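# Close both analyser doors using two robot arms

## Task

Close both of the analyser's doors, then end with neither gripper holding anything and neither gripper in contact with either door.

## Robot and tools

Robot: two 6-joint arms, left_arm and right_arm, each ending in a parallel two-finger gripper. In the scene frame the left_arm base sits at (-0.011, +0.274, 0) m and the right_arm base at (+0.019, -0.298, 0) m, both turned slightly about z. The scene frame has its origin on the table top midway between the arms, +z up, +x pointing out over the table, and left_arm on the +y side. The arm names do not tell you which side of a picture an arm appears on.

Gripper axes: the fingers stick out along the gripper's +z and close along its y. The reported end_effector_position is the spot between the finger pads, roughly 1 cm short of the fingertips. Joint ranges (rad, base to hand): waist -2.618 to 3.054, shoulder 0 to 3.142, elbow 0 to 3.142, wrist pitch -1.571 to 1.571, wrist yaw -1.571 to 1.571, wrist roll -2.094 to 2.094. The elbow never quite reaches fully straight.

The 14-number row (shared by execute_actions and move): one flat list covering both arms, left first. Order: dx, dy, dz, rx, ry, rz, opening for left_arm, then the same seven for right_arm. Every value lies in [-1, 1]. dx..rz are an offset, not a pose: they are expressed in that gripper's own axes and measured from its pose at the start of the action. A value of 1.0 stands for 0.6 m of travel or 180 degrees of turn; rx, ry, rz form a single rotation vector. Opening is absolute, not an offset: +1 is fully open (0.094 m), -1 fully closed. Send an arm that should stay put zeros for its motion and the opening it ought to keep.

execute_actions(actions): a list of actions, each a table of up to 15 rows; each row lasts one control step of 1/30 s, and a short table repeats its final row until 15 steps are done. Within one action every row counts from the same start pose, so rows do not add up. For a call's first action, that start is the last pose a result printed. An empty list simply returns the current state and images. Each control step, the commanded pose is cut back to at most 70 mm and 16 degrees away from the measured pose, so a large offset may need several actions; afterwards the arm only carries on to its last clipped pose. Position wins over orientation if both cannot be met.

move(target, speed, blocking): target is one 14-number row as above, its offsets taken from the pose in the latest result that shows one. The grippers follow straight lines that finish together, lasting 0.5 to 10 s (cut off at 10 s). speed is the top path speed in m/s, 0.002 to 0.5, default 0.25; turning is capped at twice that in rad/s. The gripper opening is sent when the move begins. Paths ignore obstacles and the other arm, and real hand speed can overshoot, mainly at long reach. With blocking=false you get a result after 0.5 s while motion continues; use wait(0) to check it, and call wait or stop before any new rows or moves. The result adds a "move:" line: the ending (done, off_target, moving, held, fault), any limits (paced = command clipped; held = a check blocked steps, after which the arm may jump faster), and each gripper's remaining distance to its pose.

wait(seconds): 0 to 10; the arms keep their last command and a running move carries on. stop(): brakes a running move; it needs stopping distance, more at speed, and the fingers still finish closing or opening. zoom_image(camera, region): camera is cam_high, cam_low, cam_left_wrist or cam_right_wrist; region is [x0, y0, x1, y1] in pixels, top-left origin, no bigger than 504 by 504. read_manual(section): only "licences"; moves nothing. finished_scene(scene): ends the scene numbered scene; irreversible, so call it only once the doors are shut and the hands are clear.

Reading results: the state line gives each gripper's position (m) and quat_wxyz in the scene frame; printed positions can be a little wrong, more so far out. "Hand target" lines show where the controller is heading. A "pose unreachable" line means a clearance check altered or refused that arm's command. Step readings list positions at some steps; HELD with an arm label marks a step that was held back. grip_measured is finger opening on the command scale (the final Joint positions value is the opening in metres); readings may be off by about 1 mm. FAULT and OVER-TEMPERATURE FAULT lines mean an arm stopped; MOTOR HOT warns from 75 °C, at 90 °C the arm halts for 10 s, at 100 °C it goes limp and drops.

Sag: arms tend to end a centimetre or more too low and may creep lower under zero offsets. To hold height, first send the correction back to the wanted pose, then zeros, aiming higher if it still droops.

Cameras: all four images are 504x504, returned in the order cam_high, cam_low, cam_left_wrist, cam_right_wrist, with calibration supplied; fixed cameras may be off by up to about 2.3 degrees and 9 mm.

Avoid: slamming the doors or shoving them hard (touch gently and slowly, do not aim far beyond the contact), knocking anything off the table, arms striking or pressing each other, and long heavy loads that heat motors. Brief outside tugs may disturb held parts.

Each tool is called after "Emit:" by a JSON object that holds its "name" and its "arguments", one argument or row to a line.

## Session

Emit:
{"name": "execute_actions", "arguments": {
  "actions": []
}}

Scene clock: 0.00 s.
left_arm: end_effector_position=(+0.2054, +0.5278, +0.3072) grip_measured=+1.000 end_effector_quat_wxyz=(+0.617, -0.535, +0.379, -0.435) | right_arm: end_effector_position=(+0.0994, -0.1426, +0.2764) grip_measured=+1.000 end_effector_quat_wxyz=(-0.243, +0.942, -0.209, +0.098)
Joint positions: left_arm=[ 1.362  1.081  0.492  0.834  0.962 -1.771  0.094] | right_arm=[ 1.297  0.917  1.38  -1.517  0.123 -1.522  0.094]
Joint velocities: left_arm=[-0.002 -0.002 -0.002  0.007 -0.007 -0.037  0.   ] | right_arm=[-0.012  0.002 -0.002 -0.051  0.037  0.022  0.   ]
Motor temperatures (°C, as the motors report them): left_arm=[23 24 22 28 23 22] | right_arm=[24 24 24 23 23 21]
Hand target (left_arm): +0.205, +0.526, +0.318; +0.630, -0.521, +0.386, -0.427
Hand target (right_arm): +0.099, -0.143, +0.279; -0.249, +0.940, -0.211, +0.096
camera_calibration (this result's frames):
cam_left_wrist: T_world_to_cam=[[-0.127019, 0.0564299, 0.990294, -0.298934], [-0.0664939, -0.996619, 0.0482615, 0.572553], [0.989669, -0.0597184, 0.130342, -0.0802177], [0, 0, 0, 1]] pos_world=[0.07949, 0.582696, 0.278856]
cam_right_wrist: T_world_to_cam=[[0.476292, 0.738247, 0.477637, -0.0653274], [0.587083, -0.671392, 0.45229, -0.231333], [0.654584, 0.0649897, -0.753191, 0.254398], [0, 0, 0, 1]] pos_world=[0.000401291, -0.12362, 0.327443]

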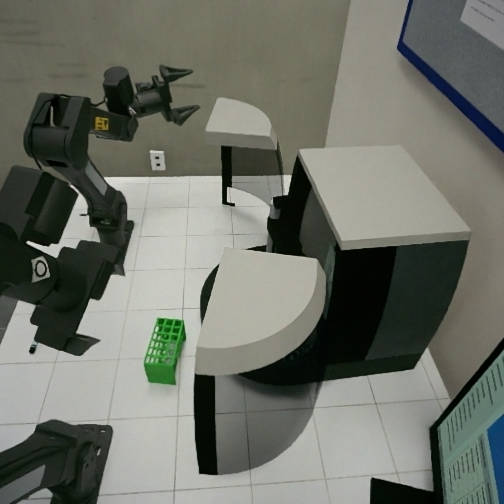

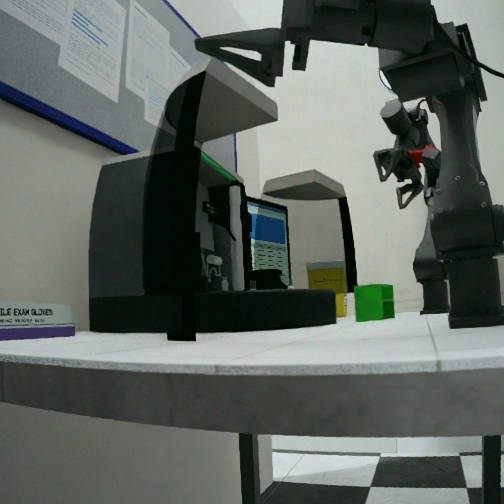

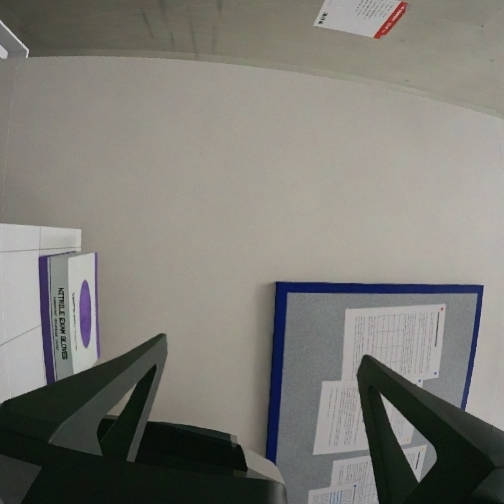

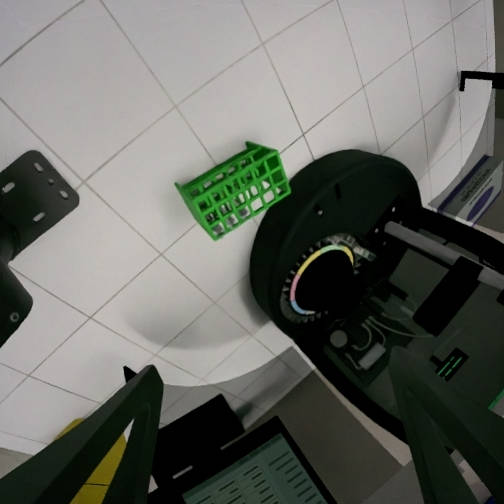

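Emit:
{"name": "zoom_image", "arguments": {
  "camera": "cam_high",
  "region": [100, 230, 350, 504]
}}

Region (100, 230, 350, 504) of cam_high's 504x504 image, scaled by 1.839, with more detail than that image has; it fills the left 460 columns of this view, and the rest is white.

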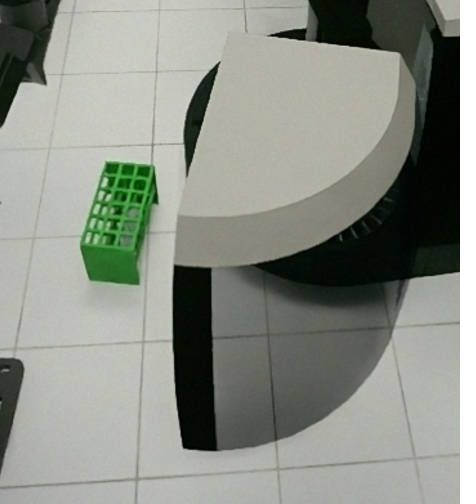

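Emit:
{"name": "zoom_image", "arguments": {
  "camera": "cam_right_wrist",
  "region": [150, 110, 330, 270]
}}

Emit:
{"name": "zoom_image", "arguments": {
  "camera": "cam_high",
  "region": [0, 40, 330, 260]
}}

Region (150, 110, 330, 270) of cam_right_wrist's 504x504 image, scaled by 2.800, with more detail than that image has.

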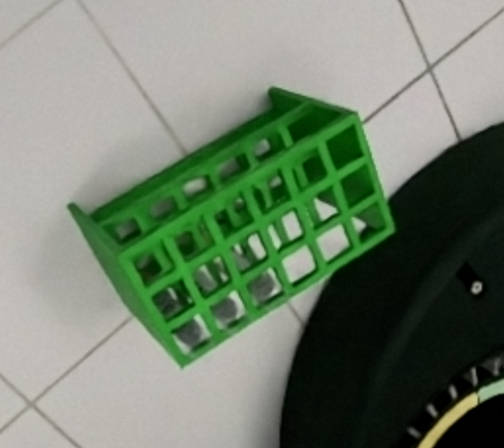

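Region (0, 40, 330, 260) of cam_high's 504x504 image, scaled by 1.527, with more detail than that image has.

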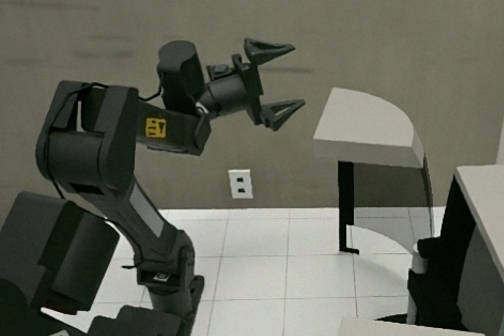

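Emit:
{"name": "move", "arguments": {
  "target": [0.117,0.125,0.198,-0.0434,0.1748,-0.013,-1,0.013,0.0117,0.306,-0.16,0.0853,0.4063,1],
  "speed": 0.3
}}

Scene clock: 7.10 s.
left_arm: end_effector_position=(+0.3433, +0.5061, +0.2391) grip_measured=-0.992 end_effector_quat_wxyz=(+0.431, -0.469, +0.541, -0.549) | right_arm: end_effector_position=(+0.1522, -0.0794, +0.1137) grip_measured=+1.000 end_effector_quat_wxyz=(+0.001, +0.651, -0.759, +0.013)
Joint positions: left_arm=[ 1.021  1.634  0.835  0.734  1.165 -1.56   0.   ] | right_arm=[ 1.119  1.522  1.202 -1.26   0.023 -0.38   0.094]
Joint velocities: left_arm=[-0.007 -0.002 -0.012 -0.066 -0.022 -0.022  0.001] | right_arm=[ 0.007 -0.002  0.002  0.081  0.037  0.051  0.   ]
Motor temperatures (°C, as the motors report them): left_arm=[23 24 23 29 23 22] | right_arm=[24 24 24 24 23 21]
Hand target (left_arm): +0.347, +0.506, +0.251; +0.442, -0.449, +0.552, -0.546
Hand target (right_arm): +0.154, -0.076, +0.113; +0.000, -0.644, +0.765, -0.005
Off the commanded pose (left_arm): 0.012 m, 3 deg.
Off the commanded pose (right_arm): 0.006 m, 2 deg.
move: off_target (left_arm)
camera_calibration (this result's frames):
cam_left_wrist: T_world_to_cam=[[0.0896789, 0.131597, 0.987238, -0.324422], [-0.546526, -0.822163, 0.159239, 0.61343], [0.832627, -0.553832, -0.00180933, 0.126439], [0, 0, 0, 1]] pos_world=[0.259073, 0.617059, 0.222829]
cam_right_wrist: T_world_to_cam=[[0.957411, -0.288477, -0.0120287, -0.158567], [-0.241295, -0.82231, 0.515348, -0.0394084], [-0.158557, -0.490498, -0.856896, 0.18462], [0, 0, 0, 1]] pos_world=[0.171578, 0.0124071, 0.176602]

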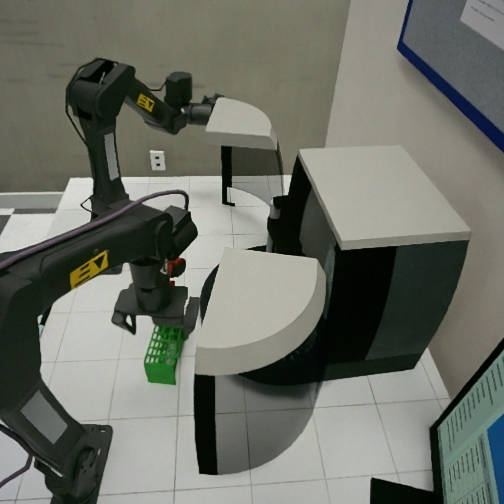

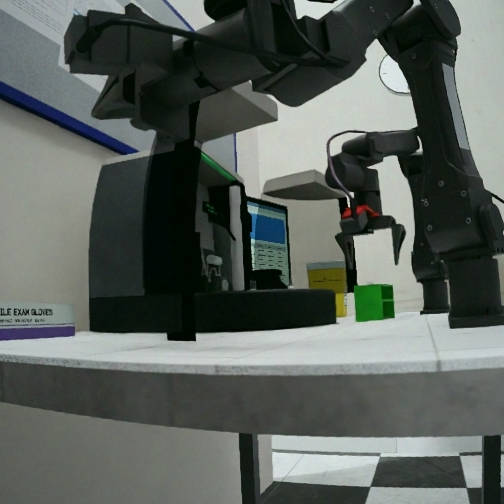

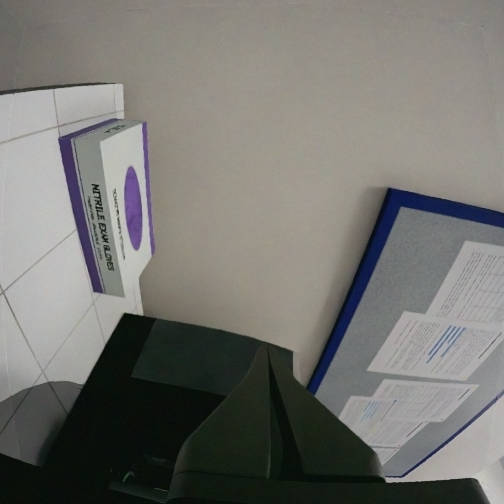

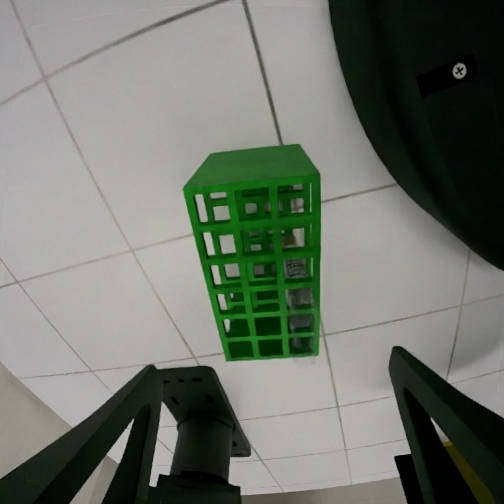

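Emit:
{"name": "move", "arguments": {
  "target": [0.138,-0.02,-0.047,0,0,0,-1,-0.02,0,0.128,0,0,0,1],
  "speed": 0.07
}}

Scene clock: 9.60 s.
left_arm: end_effector_position=(+0.3030, +0.4497, +0.2446) grip_measured=-0.992 end_effector_quat_wxyz=(-0.439, +0.496, -0.523, +0.536) | right_arm: end_effector_position=(+0.1557, -0.0703, +0.0413) grip_measured=+1.000 end_effector_quat_wxyz=(-0.002, +0.650, -0.760, +0.011)
Joint positions: left_arm=[ 1.008  1.286  0.576  0.625  1.085 -1.568  0.   ] | right_arm=[ 1.125  1.617  1.001 -0.958  0.022 -0.371  0.094]
Joint velocities: left_arm=[-0.007  0.002 -0.012 -0.007  0.007 -0.007  0.001] | right_arm=[-0.007 -0.017 -0.007 -0.095  0.037 -0.037  0.   ]
Motor temperatures (°C, as the motors report them): left_arm=[23 25 24 29 23 22] | right_arm=[24 24 24 24 23 21]
Hand target (left_arm): +0.301, +0.431, +0.251; -0.431, +0.469, -0.541, +0.549
Hand target (right_arm): +0.153, -0.070, +0.037; -0.001, -0.651, +0.759, -0.013
Off the commanded pose (left_arm): 0.022 m, 4 deg.
Off the commanded pose (right_arm): 0.005 m, 0 deg.
move: off_target (left_arm)
camera_calibration (this result's frames):
cam_left_wrist: T_world_to_cam=[[0.0972571, 0.158322, 0.982586, -0.332002], [-0.487865, -0.852934, 0.185721, 0.53369], [0.867484, -0.497432, -0.00571393, 0.0938423], [0, 0, 0, 1]] pos_world=[0.211251, 0.554445, 0.22764]
cam_right_wrist: T_world_to_cam=[[0.956554, -0.291336, -0.011325, -0.160235], [-0.245035, -0.824369, 0.510268, 0.00696459], [-0.157995, -0.485324, -0.859941, 0.127986], [0, 0, 0, 1]] pos_world=[0.175202, 0.0211739, 0.104692]

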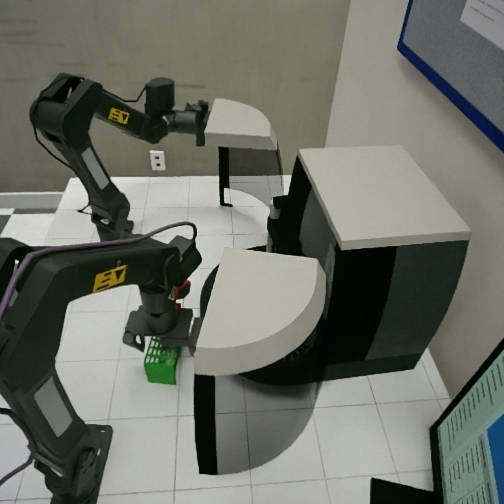

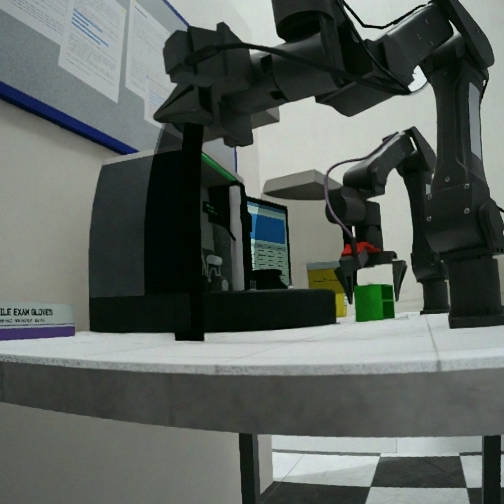

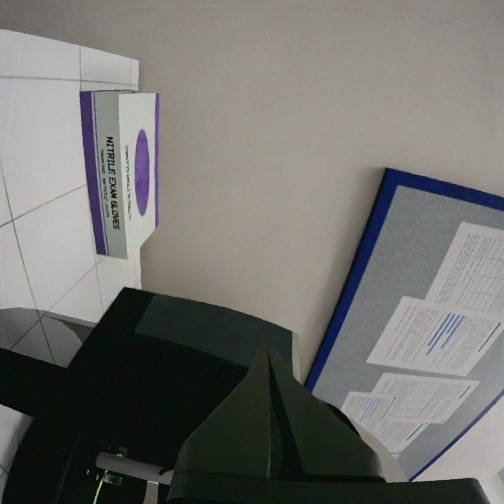

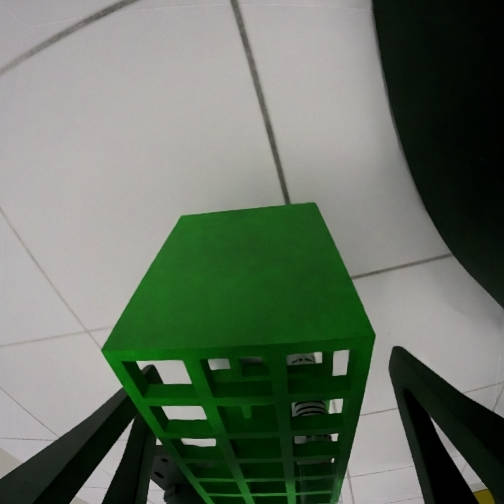

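Emit:
{"name": "move", "arguments": {
  "target": [-0.04,-0.011,0.049,0,0.1,0,-1,0,0.1,0.006,0,0,0,1],
  "speed": 0.06
}}

Scene clock: 13.93 s.
left_arm: end_effector_position=(+0.3343, +0.4651, +0.2414) grip_measured=-0.992 end_effector_quat_wxyz=(+0.338, -0.423, +0.577, -0.611) | right_arm: end_effector_position=(+0.0986, -0.0632, +0.0329) grip_measured=+1.000 end_effector_quat_wxyz=(+0.009, +0.649, -0.760, +0.019)
Joint positions: left_arm=[ 1.011  1.628  0.863  0.623  1.395 -1.558  0.   ] | right_arm=[ 1.34   1.594  0.94  -0.952  0.022 -0.155  0.094]
Joint velocities: left_arm=[ 0.007  0.002 -0.012  0.051  0.051 -0.037  0.001] | right_arm=[-0.002 -0.007 -0.002  0.051 -0.007  0.007  0.   ]
Motor temperatures (°C, as the motors report them): left_arm=[23 25 24 30 24 22] | right_arm=[24 25 24 23 23 21]
Hand target (left_arm): +0.335, +0.470, +0.251; +0.351, -0.407, +0.586, -0.606
Hand target (right_arm): +0.097, -0.061, +0.037; +0.003, -0.650, +0.760, -0.011
Off the commanded pose (left_arm): 0.009 m, 3 deg.
Off the commanded pose (right_arm): 0.005 m, 2 deg.
move: off_target (left_arm)
camera_calibration (this result's frames):
cam_left_wrist: T_world_to_cam=[[0.149276, 0.175955, 0.973014, -0.357644], [-0.720239, -0.654868, 0.228919, 0.537815], [0.677475, -0.734975, 0.0289737, 0.239976], [0, 0, 0, 1]] pos_world=[0.278165, 0.591503, 0.217924]
cam_right_wrist: T_world_to_cam=[[0.956054, -0.293005, -0.010417, -0.103674], [-0.242565, -0.810432, 0.533255, 0.00292653], [-0.164689, -0.507294, -0.84589, 0.113935], [0, 0, 0, 1]] pos_world=[0.118591, 0.0297935, 0.093736]

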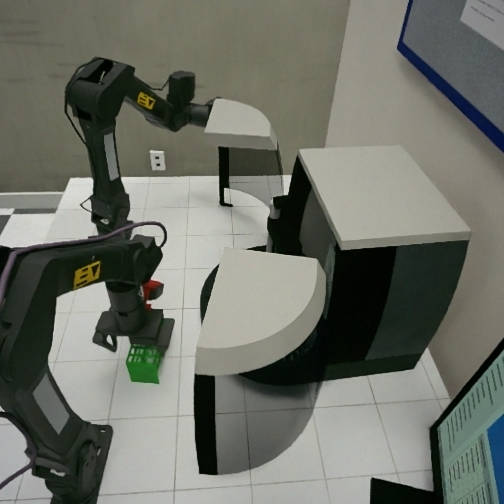

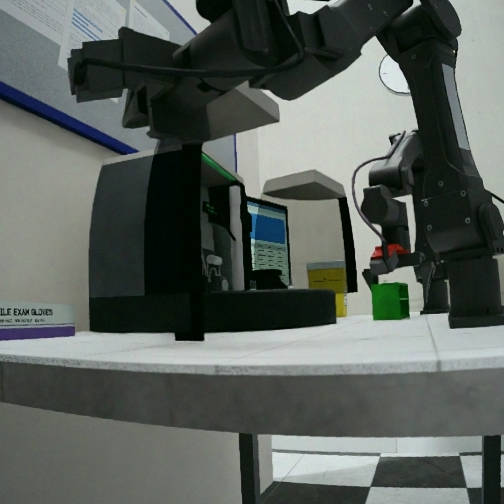

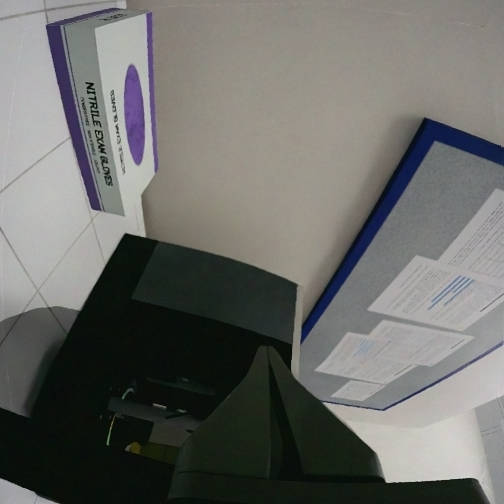

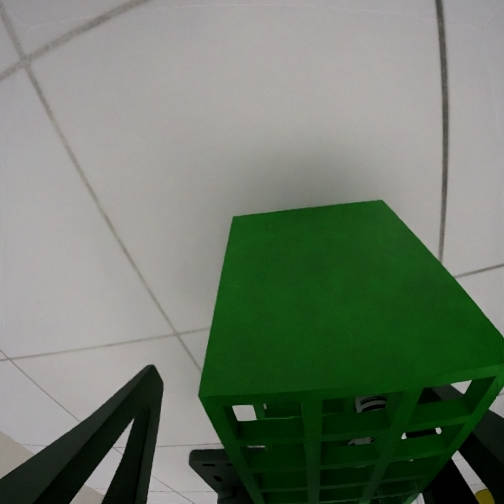

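Emit:
{"name": "move", "arguments": {
  "target": [0.111,-0.005,-0.021,0,0,0,-1,0,0.025,-0.003,0,0,0,1],
  "speed": 0.05
}}

Emit:
{"name": "move", "arguments": {
  "target": [0,0,0,0,0,0,-1,0,-0.025,-0.005,0,0,0,1],
  "speed": 0.1
}}

Scene clock: 16.20 s.
left_arm: end_effector_position=(+0.2998, +0.4170, +0.2465) grip_measured=-0.992 end_effector_quat_wxyz=(+0.338, -0.431, +0.573, -0.610) | right_arm: end_effector_position=(+0.0869, -0.0597, +0.0329) grip_measured=+1.000 end_effector_quat_wxyz=(+0.008, +0.648, -0.761, +0.019)
Joint positions: left_arm=[ 1.013  1.372  0.655  0.569  1.385 -1.565  0.   ] | right_arm=[ 1.389  1.594  0.94  -0.953  0.022 -0.104  0.094]
Joint velocities: left_arm=[-0.007  0.017 -0.002  0.007  0.007 -0.007  0.   ] | right_arm=[-0.002  0.002  0.002  0.051 -0.037 -0.022  0.   ]
Motor temperatures (°C, as the motors report them): left_arm=[23 25 24 30 24 22] | right_arm=[24 25 24 23 23 21]
Hand target (left_arm): +0.296, +0.410, +0.250; +0.338, -0.423, +0.577, -0.611
Hand target (right_arm): +0.084, -0.061, +0.035; -0.009, -0.649, +0.760, -0.019
Off the commanded pose (left_arm): 0.010 m, 1 deg.
Off the commanded pose (right_arm): 0.004 m, 0 deg.
move: done
camera_calibration (this result's frames):
cam_left_wrist: T_world_to_cam=[[0.154222, 0.188036, 0.969978, -0.354726], [-0.710141, -0.661476, 0.24114, 0.477015], [0.68696, -0.726011, 0.0315181, 0.220633], [0, 0, 0, 1]] pos_world=[0.241889, 0.542417, 0.222095]
cam_right_wrist: T_world_to_cam=[[0.955526, -0.294782, -0.00860359, -0.0915908], [-0.245121, -0.810095, 0.5326, 0.00321039], [-0.163971, -0.506804, -0.846323, 0.113783], [0, 0, 0, 1]] pos_world=[0.106961, 0.0332669, 0.0937991]

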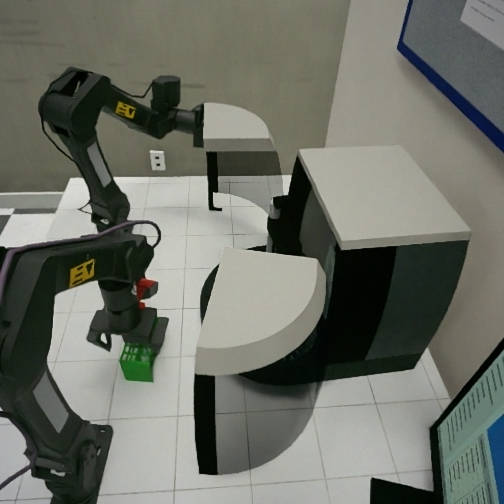

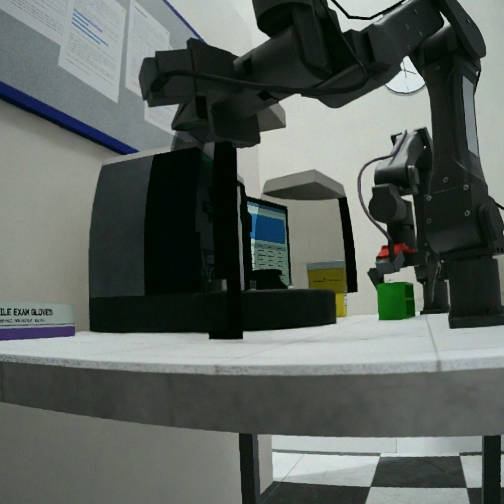

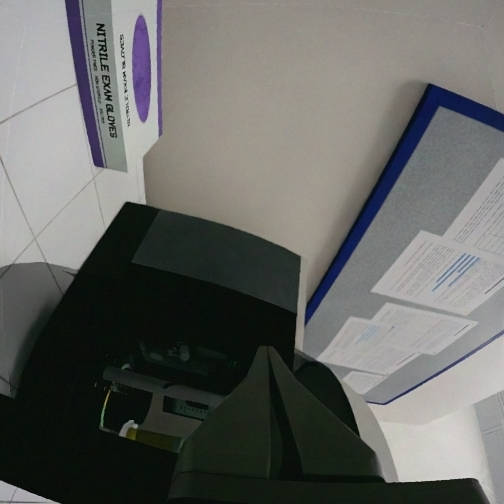

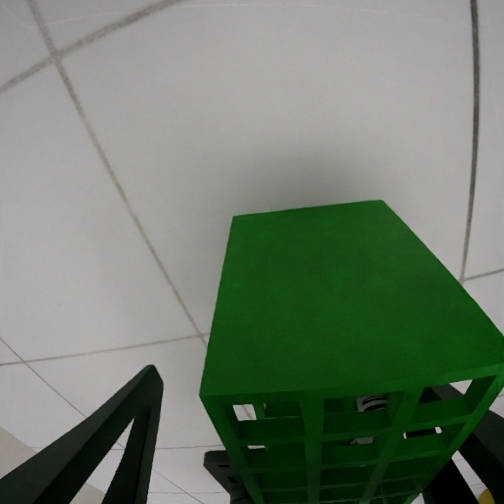

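Scene clock: 16.90 s.
left_arm: end_effector_position=(+0.2998, +0.4171, +0.2465) grip_measured=-0.992 end_effector_quat_wxyz=(+0.337, -0.431, +0.572, -0.611) | right_arm: end_effector_position=(+0.0983, -0.0644, +0.0329) grip_measured=+1.000 end_effector_quat_wxyz=(+0.011, +0.648, -0.761, +0.020)
Joint positions: left_arm=[ 1.013  1.372  0.655  0.569  1.384 -1.567  0.   ] | right_arm=[ 1.339  1.594  0.94  -0.957  0.022 -0.152  0.094]
Joint velocities: left_arm=[-0.002  0.007  0.002  0.037 -0.051  0.037  0.   ] | right_arm=[-0.002  0.002  0.007 -0.037 -0.11  -0.095  0.   ]
Motor temperatures (°C, as the motors report them): left_arm=[23 25 24 30 24 22] | right_arm=[24 25 25 23 23 21]
Hand target (left_arm): +0.300, +0.417, +0.247; +0.338, -0.431, +0.573, -0.610
Hand target (right_arm): +0.102, -0.062, +0.036; -0.009, -0.648, +0.761, -0.019
Off the commanded pose (left_arm): 0.000 m, 0 deg.
Off the commanded pose (right_arm): 0.005 m, 0 deg.
move: done
camera_calibration (this result's frames):
cam_left_wrist: T_world_to_cam=[[0.154941, 0.18976, 0.969528, -0.355556], [-0.709658, -0.661367, 0.242856, 0.476464], [0.687298, -0.725662, 0.0321917, 0.220246], [0, 0, 0, 1]] pos_world=[0.241842, 0.542412, 0.221919]
cam_right_wrist: T_world_to_cam=[[0.955029, -0.296331, -0.010371, -0.103863], [-0.244591, -0.807087, 0.537387, 0.0021352], [-0.167615, -0.510684, -0.843272, 0.113301], [0, 0, 0, 1]] pos_world=[0.118705, 0.0288064, 0.0933188]

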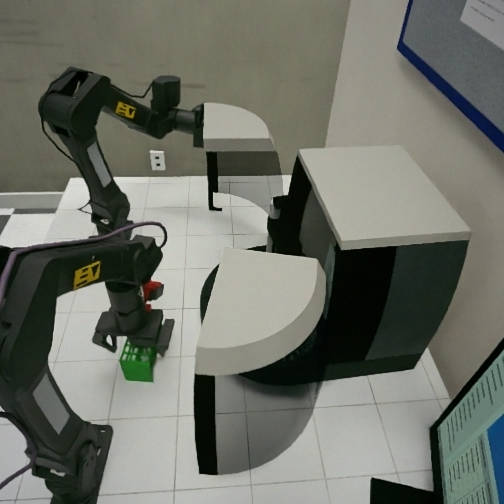

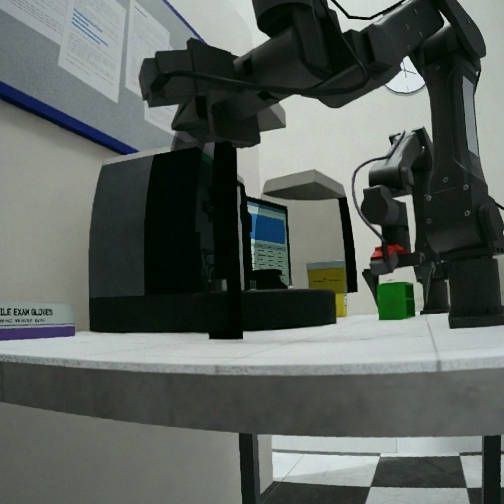

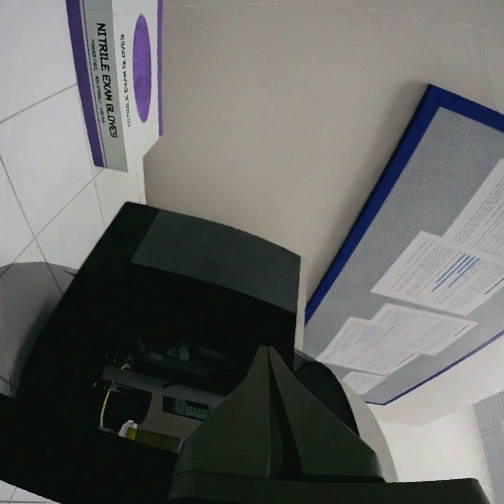

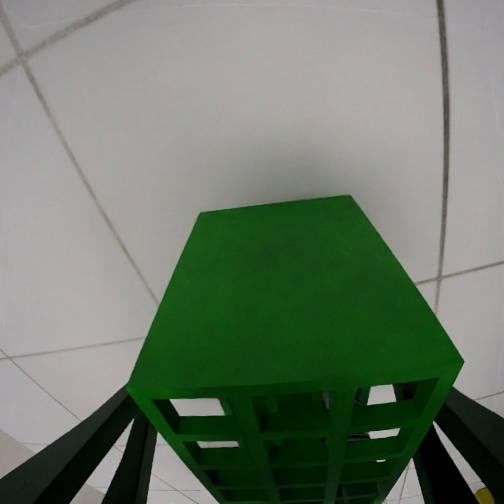

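Emit:
{"name": "move", "arguments": {
  "target": [0.168,0.015,-0.022,0,0,0.04,-1,0,0,-0.2,0,0,0,1],
  "speed": 0.07
}}

Scene clock: 19.57 s.
left_arm: end_effector_position=(+0.2495, +0.3374, +0.2455) grip_measured=-0.992 end_effector_quat_wxyz=(+0.370, -0.407, +0.590, -0.590) | right_arm: end_effector_position=(+0.0991, -0.0618, +0.1406) grip_measured=+1.000 end_effector_quat_wxyz=(+0.029, +0.649, -0.760, +0.031)
Joint positions: left_arm=[ 0.986  0.874  0.388  0.358  1.344 -1.489  0.   ] | right_arm=[ 1.339  1.563  1.345 -1.434  0.022 -0.155  0.094]
Joint velocities: left_arm=[-0.007  0.007  0.012 -0.022  0.022  0.022 -0.001] | right_arm=[ 0.012 -0.007  0.002 -0.051 -0.007  0.007  0.   ]
Motor temperatures (°C, as the motors report them): left_arm=[23 25 24 30 24 22] | right_arm=[24 25 25 23 23 21]
Hand target (left_arm): +0.247, +0.331, +0.247; +0.375, -0.394, +0.598, -0.588
Hand target (right_arm): +0.099, -0.058, +0.152; -0.011, -0.648, +0.761, -0.020
Off the commanded pose (left_arm): 0.010 m, 2 deg.
Off the commanded pose (right_arm): 0.013 m, 2 deg.
move: off_target (right_arm)
camera_calibration (this result's frames):
cam_left_wrist: T_world_to_cam=[[0.116522, 0.10343, 0.987788, -0.297403], [-0.709618, -0.687176, 0.155661, 0.418393], [0.694884, -0.71909, -0.00667498, 0.202468], [0, 0, 0, 1]] pos_world=[0.190862, 0.463863, 0.229995]
cam_right_wrist: T_world_to_cam=[[0.955678, -0.294206, -0.0111037, -0.102611], [-0.235324, -0.785987, 0.571705, -0.0578619], [-0.176926, -0.543753, -0.820384, 0.201286], [0, 0, 0, 1]] pos_world=[0.120059, 0.0337824, 0.197072]

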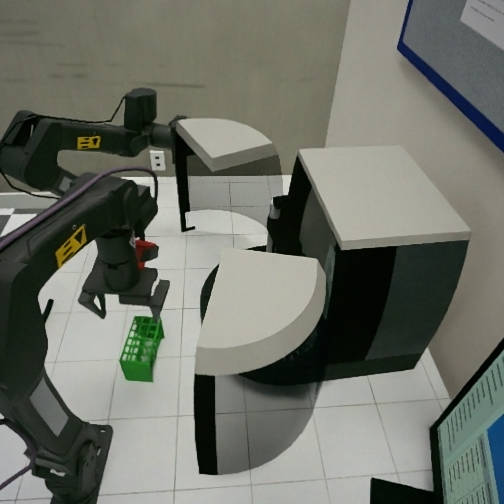

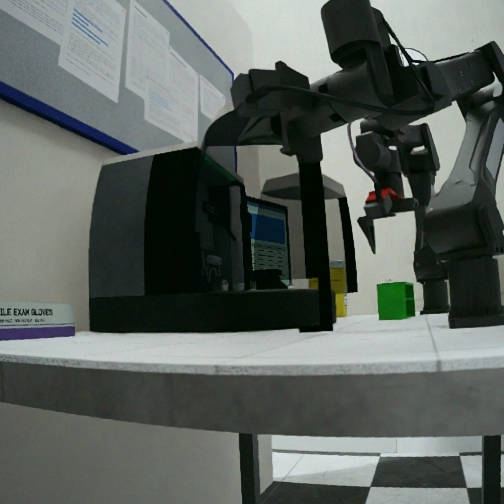

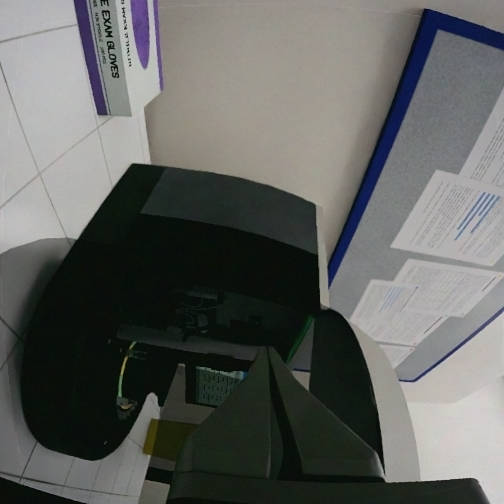

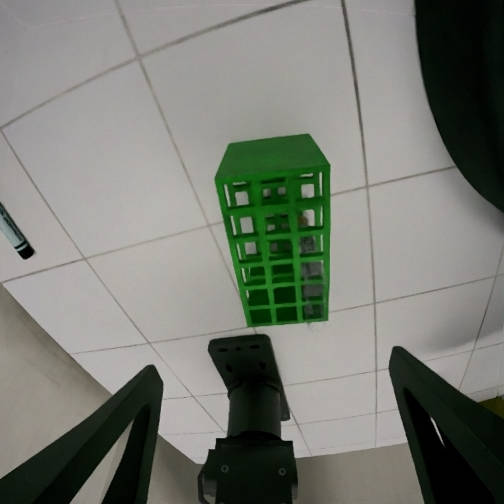

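Emit:
{"name": "move", "arguments": {
  "target": [0.168,-0.005,0.018,0,0.04,0,-1,0.4325,-0.171,-0.061,0.1756,-0.2128,0.488,-1],
  "speed": 0.35
}}

Scene clock: 26.43 s.
left_arm: end_effector_position=(+0.2234, +0.2460, +0.2487) grip_measured=-0.992 end_effector_quat_wxyz=(+0.330, -0.377, +0.612, -0.612) | right_arm: end_effector_position=(+0.1617, -0.3374, +0.1977) grip_measured=-0.986 end_effector_quat_wxyz=(+0.372, +0.091, +0.923, -0.038)
Joint positions: left_arm=[ 0.689  0.433  0.318  0.029  1.165 -1.549  0.   ] | right_arm=[-0.55   0.42   0.831 -1.264 -0.294 -0.325  0.001]
Joint velocities: left_arm=[-0.002 -0.012  0.007 -0.037 -0.007 -0.051  0.001] | right_arm=[-0.037 -0.002 -0.012 -0.081 -0.066 -0.081 -0.   ]
Motor temperatures (°C, as the motors report them): left_arm=[23 25 24 31 24 22] | right_arm=[24 25 25 24 23 21]
Hand target (left_arm): +0.221, +0.242, +0.248; +0.331, -0.370, +0.615, -0.612
Hand target (right_arm): +0.163, -0.335, +0.199; +0.370, +0.087, +0.924, -0.030
Off the commanded pose (left_arm): 0.008 m, 1 deg.
Off the commanded pose (right_arm): 0.008 m, 2 deg.
move: done
camera_calibration (this result's frames):
cam_left_wrist: T_world_to_cam=[[0.139052, 0.0983564, 0.985389, -0.291277], [-0.783346, -0.597827, 0.170213, 0.327454], [0.605833, -0.795568, -0.00608208, 0.193434], [0, 0, 0, 1]] pos_world=[0.179824, 0.378299, 0.23246]
cam_right_wrist: T_world_to_cam=[[-0.270438, -0.955728, -0.115965, -0.247056], [-0.927938, 0.290858, -0.233093, 0.342037], [0.256503, 0.0445716, -0.965515, 0.266483], [0, 0, 0, 1]] pos_world=[0.182223, -0.34748, 0.30837]

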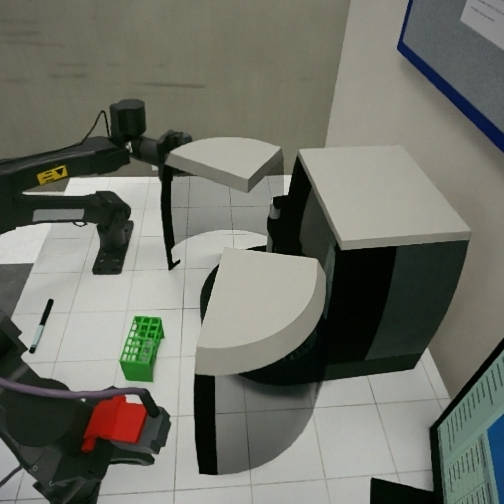

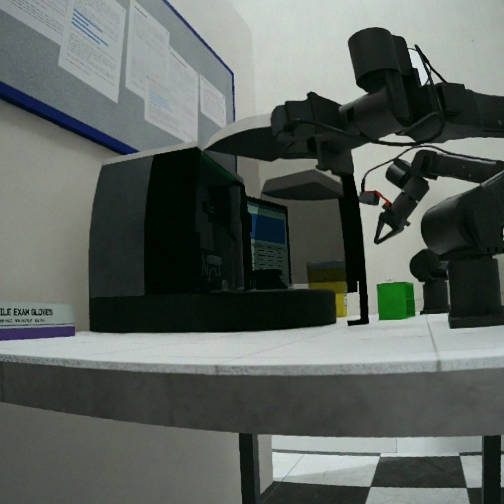

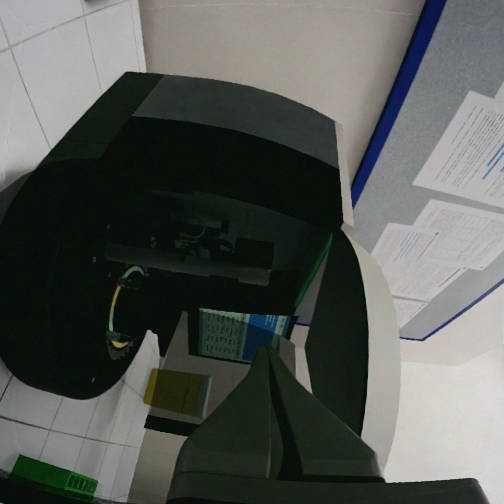

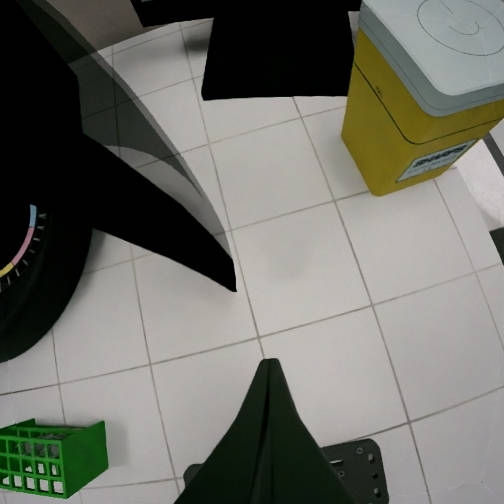

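Emit:
{"name": "move", "arguments": {
  "target": [0.112,-0.005,0.059,0,0.044,0.018,-1,-0.186,0.007,0.07,-0.1385,-0.2515,-0.0582,-1],
  "speed": 0.25
}}

Scene clock: 30.60 s.
left_arm: end_effector_position=(+0.2231, +0.1717, +0.2455) grip_measured=-0.992 end_effector_quat_wxyz=(+0.290, -0.329, +0.648, -0.622) | right_arm: end_effector_position=(+0.2687, -0.3519, +0.2468) grip_measured=-0.987 end_effector_quat_wxyz=(+0.701, -0.092, +0.701, +0.098)
Joint positions: left_arm=[ 0.115  0.386  0.318 -0.008  0.731 -1.552  0.   ] | right_arm=[-0.842  0.628  0.279  0.353 -1.194  0.012  0.001]
Joint velocities: left_arm=[-0.007 -0.012 -0.007 -0.007  0.051 -0.066  0.   ] | right_arm=[ 0.007 -0.012 -0.007  0.081 -0.022  0.007 -0.   ]
Motor temperatures (°C, as the motors report them): left_arm=[23 25 24 31 23 22] | right_arm=[24 25 25 24 23 21]
Hand target (left_arm): +0.221, +0.171, +0.251; +0.304, -0.317, +0.648, -0.622
Hand target (right_arm): +0.270, -0.351, +0.245; +0.701, -0.090, +0.700, +0.099
Off the commanded pose (left_arm): 0.009 m, 2 deg.
Off the commanded pose (right_arm): 0.004 m, 1 deg.
move: done
camera_calibration (this result's frames):
cam_left_wrist: T_world_to_cam=[[0.154421, 0.0440669, 0.987022, -0.275299], [-0.859241, -0.487148, 0.156179, 0.284766], [0.487708, -0.872207, -0.0373617, 0.181662], [0, 0, 0, 1]] pos_world=[0.198596, 0.309302, 0.234039]
cam_right_wrist: T_world_to_cam=[[0.29539, -0.94401, -0.146937, -0.366507], [-0.512713, -0.0268618, -0.85814, 0.387909], [0.806145, 0.328823, -0.49194, 0.122516], [0, 0, 0, 1]] pos_world=[0.208383, -0.375853, 0.339297]

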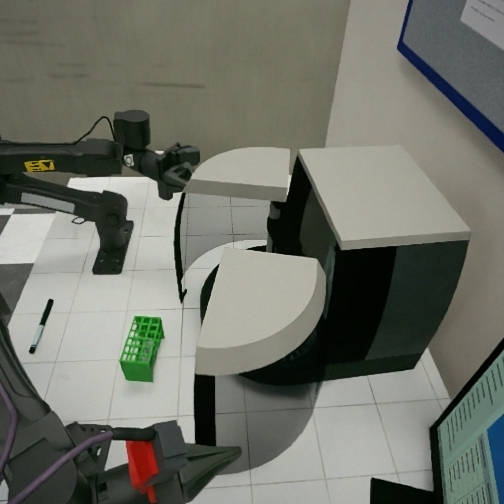

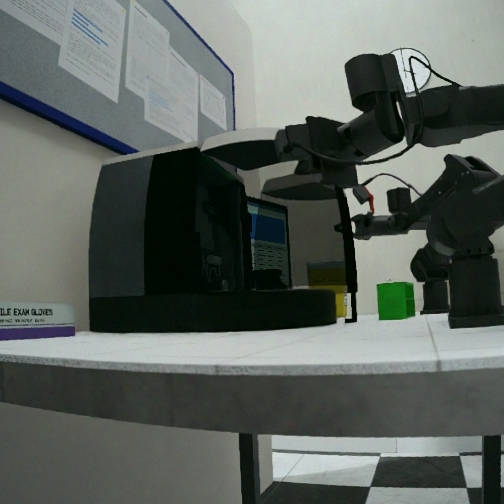

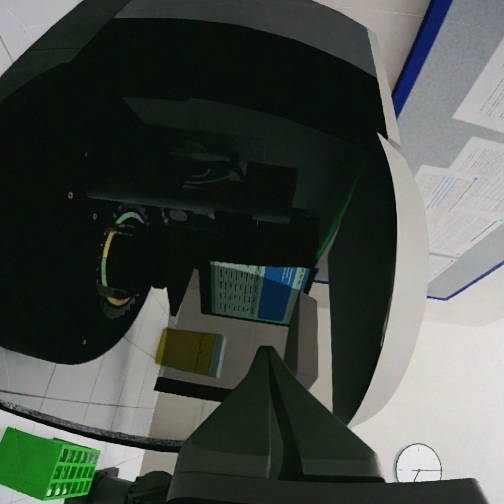

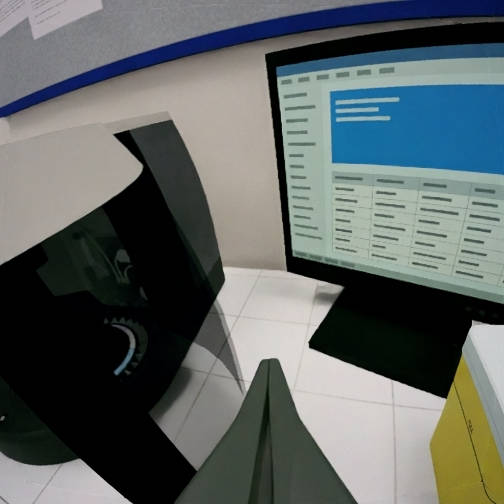

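Emit:
{"name": "move", "arguments": {
  "target": [0.033,-0.012,0.072,0,0,0,-1,-0.005,0.1445,-0.01,-0.055,0,0,-1],
  "speed": 0.045
}}

Scene clock: 33.57 s.
left_arm: end_effector_position=(+0.2395, +0.1311, +0.2356) grip_measured=-0.992 end_effector_quat_wxyz=(+0.277, -0.334, +0.659, -0.615) | right_arm: end_effector_position=(+0.2420, -0.2737, +0.2501) grip_measured=-0.987 end_effector_quat_wxyz=(+0.687, -0.147, +0.693, +0.161)
Joint positions: left_arm=[-0.235  0.545  0.318  0.129  0.395 -1.578  0.   ] | right_arm=[-0.626  0.267  0.279 -0.019 -1.147  0.013  0.001]
Joint velocities: left_arm=[ 0.002 -0.012 -0.007  0.007  0.051 -0.051 -0.002] | right_arm=[-0.002  0.002  0.002  0.007  0.066  0.066  0.   ]
Motor temperatures (°C, as the motors report them): left_arm=[23 24 24 32 23 22] | right_arm=[24 25 25 24 23 21]
Hand target (left_arm): +0.244, +0.131, +0.250; +0.292, -0.328, +0.650, -0.620
Hand target (right_arm): +0.240, -0.270, +0.249; +0.689, -0.153, +0.691, +0.158
Off the commanded pose (left_arm): 0.016 m, 2 deg.
Off the commanded pose (right_arm): 0.004 m, 1 deg.
move: off_target (left_arm)
camera_calibration (this result's frames):
cam_left_wrist: T_world_to_cam=[[0.188538, 0.0310861, 0.981574, -0.271479], [-0.859966, -0.477441, 0.1803, 0.273828], [0.474249, -0.878114, -0.0632828, 0.148038], [0, 0, 0, 1]] pos_world=[0.21646, 0.26917, 0.226474]
cam_right_wrist: T_world_to_cam=[[0.448615, -0.879606, -0.158235, -0.301027], [-0.50841, -0.105558, -0.854621, 0.355641], [0.735027, 0.463844, -0.494555, 0.174732], [0, 0, 0, 1]] pos_world=[0.187424, -0.308293, 0.34272]

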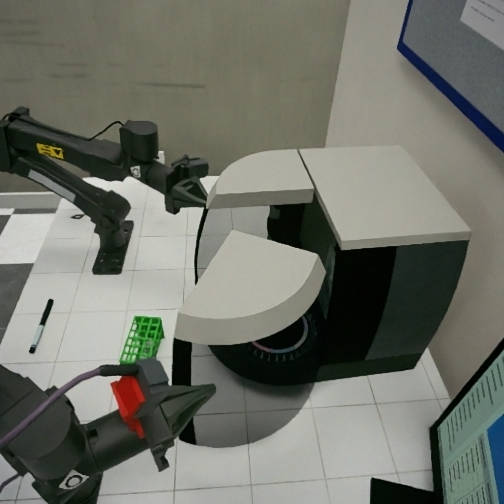

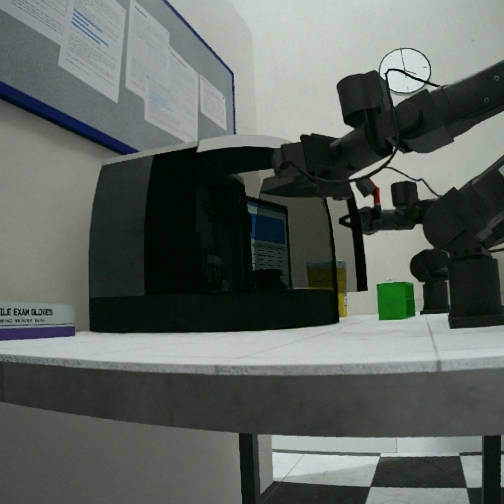

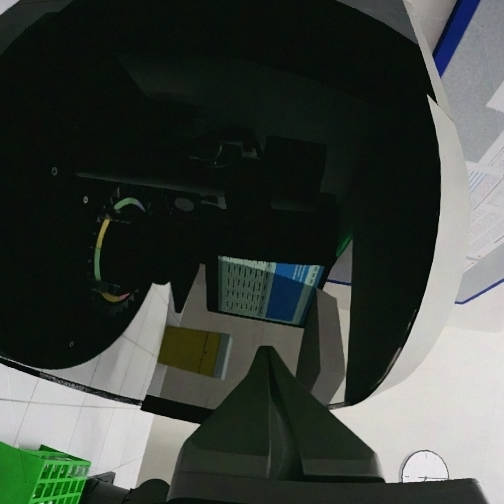

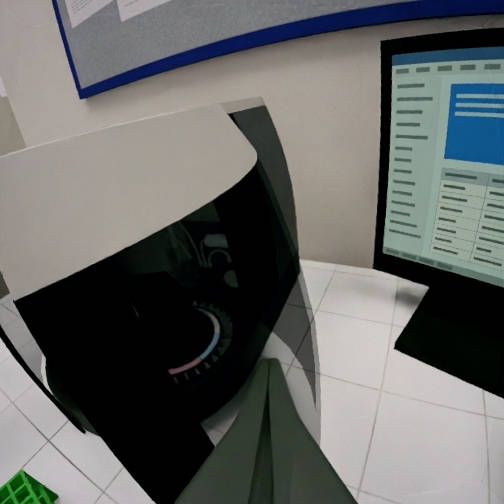

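Emit:
{"name": "execute_actions", "arguments": {
  "actions": []
}}

Scene clock: 34.27 s.
left_arm: end_effector_position=(+0.2395, +0.1311, +0.2356) grip_measured=-0.992 end_effector_quat_wxyz=(+0.277, -0.334, +0.659, -0.615) | right_arm: end_effector_position=(+0.2421, -0.2738, +0.2497) grip_measured=-0.987 end_effector_quat_wxyz=(+0.687, -0.146, +0.693, +0.161)
Joint positions: left_arm=[-0.235  0.545  0.318  0.129  0.395 -1.578  0.   ] | right_arm=[-0.626  0.267  0.279 -0.022 -1.146  0.013  0.001]
Joint velocities: left_arm=[ 0.002 -0.002 -0.007 -0.007  0.022 -0.066  0.   ] | right_arm=[-0.012  0.002 -0.002  0.022 -0.007 -0.022  0.   ]
Motor temperatures (°C, as the motors report them): left_arm=[23 24 25 32 23 22] | right_arm=[24 25 25 24 23 21]
Hand target (left_arm): +0.244, +0.131, +0.250; +0.292, -0.328, +0.650, -0.620
Hand target (right_arm): +0.240, -0.270, +0.249; +0.689, -0.153, +0.691, +0.158
Off the commanded pose (left_arm): 0.016 m, 2 deg.
Off the commanded pose (right_arm): 0.005 m, 1 deg.
camera_calibration (this result's frames):
cam_left_wrist: T_world_to_cam=[[0.188538, 0.0310861, 0.981574, -0.271479], [-0.859966, -0.477441, 0.1803, 0.273828], [0.474249, -0.878114, -0.0632828, 0.148038], [0, 0, 0, 1]] pos_world=[0.21646, 0.26917, 0.226474]
cam_right_wrist: T_world_to_cam=[[0.447619, -0.879672, -0.160669, -0.300388], [-0.510227, -0.10369, -0.853766, 0.356065], [0.734374, 0.46414, -0.495246, 0.174969], [0, 0, 0, 1]] pos_world=[0.187641, -0.308532, 0.342386]

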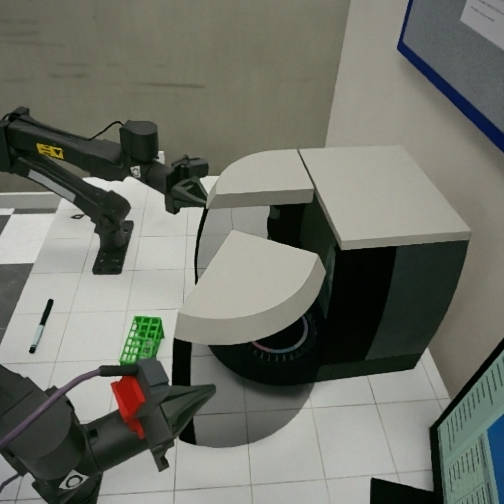

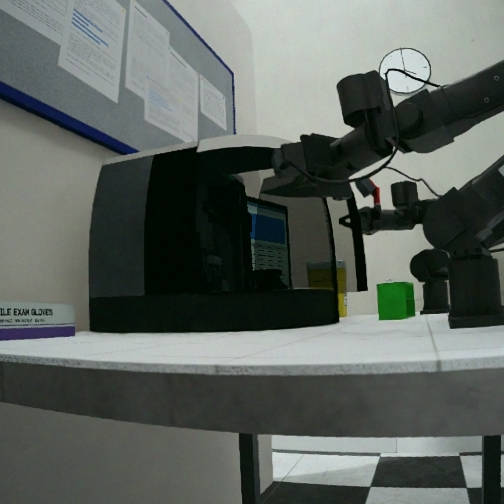

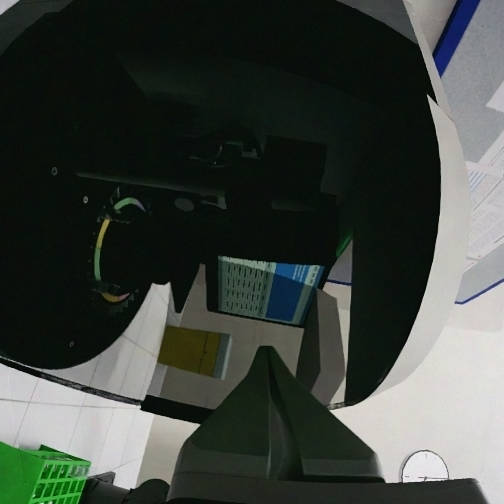

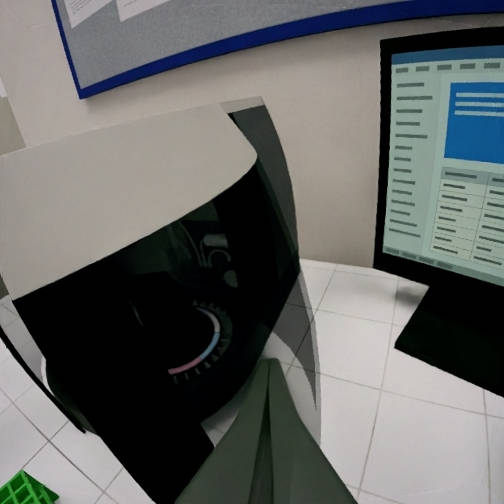

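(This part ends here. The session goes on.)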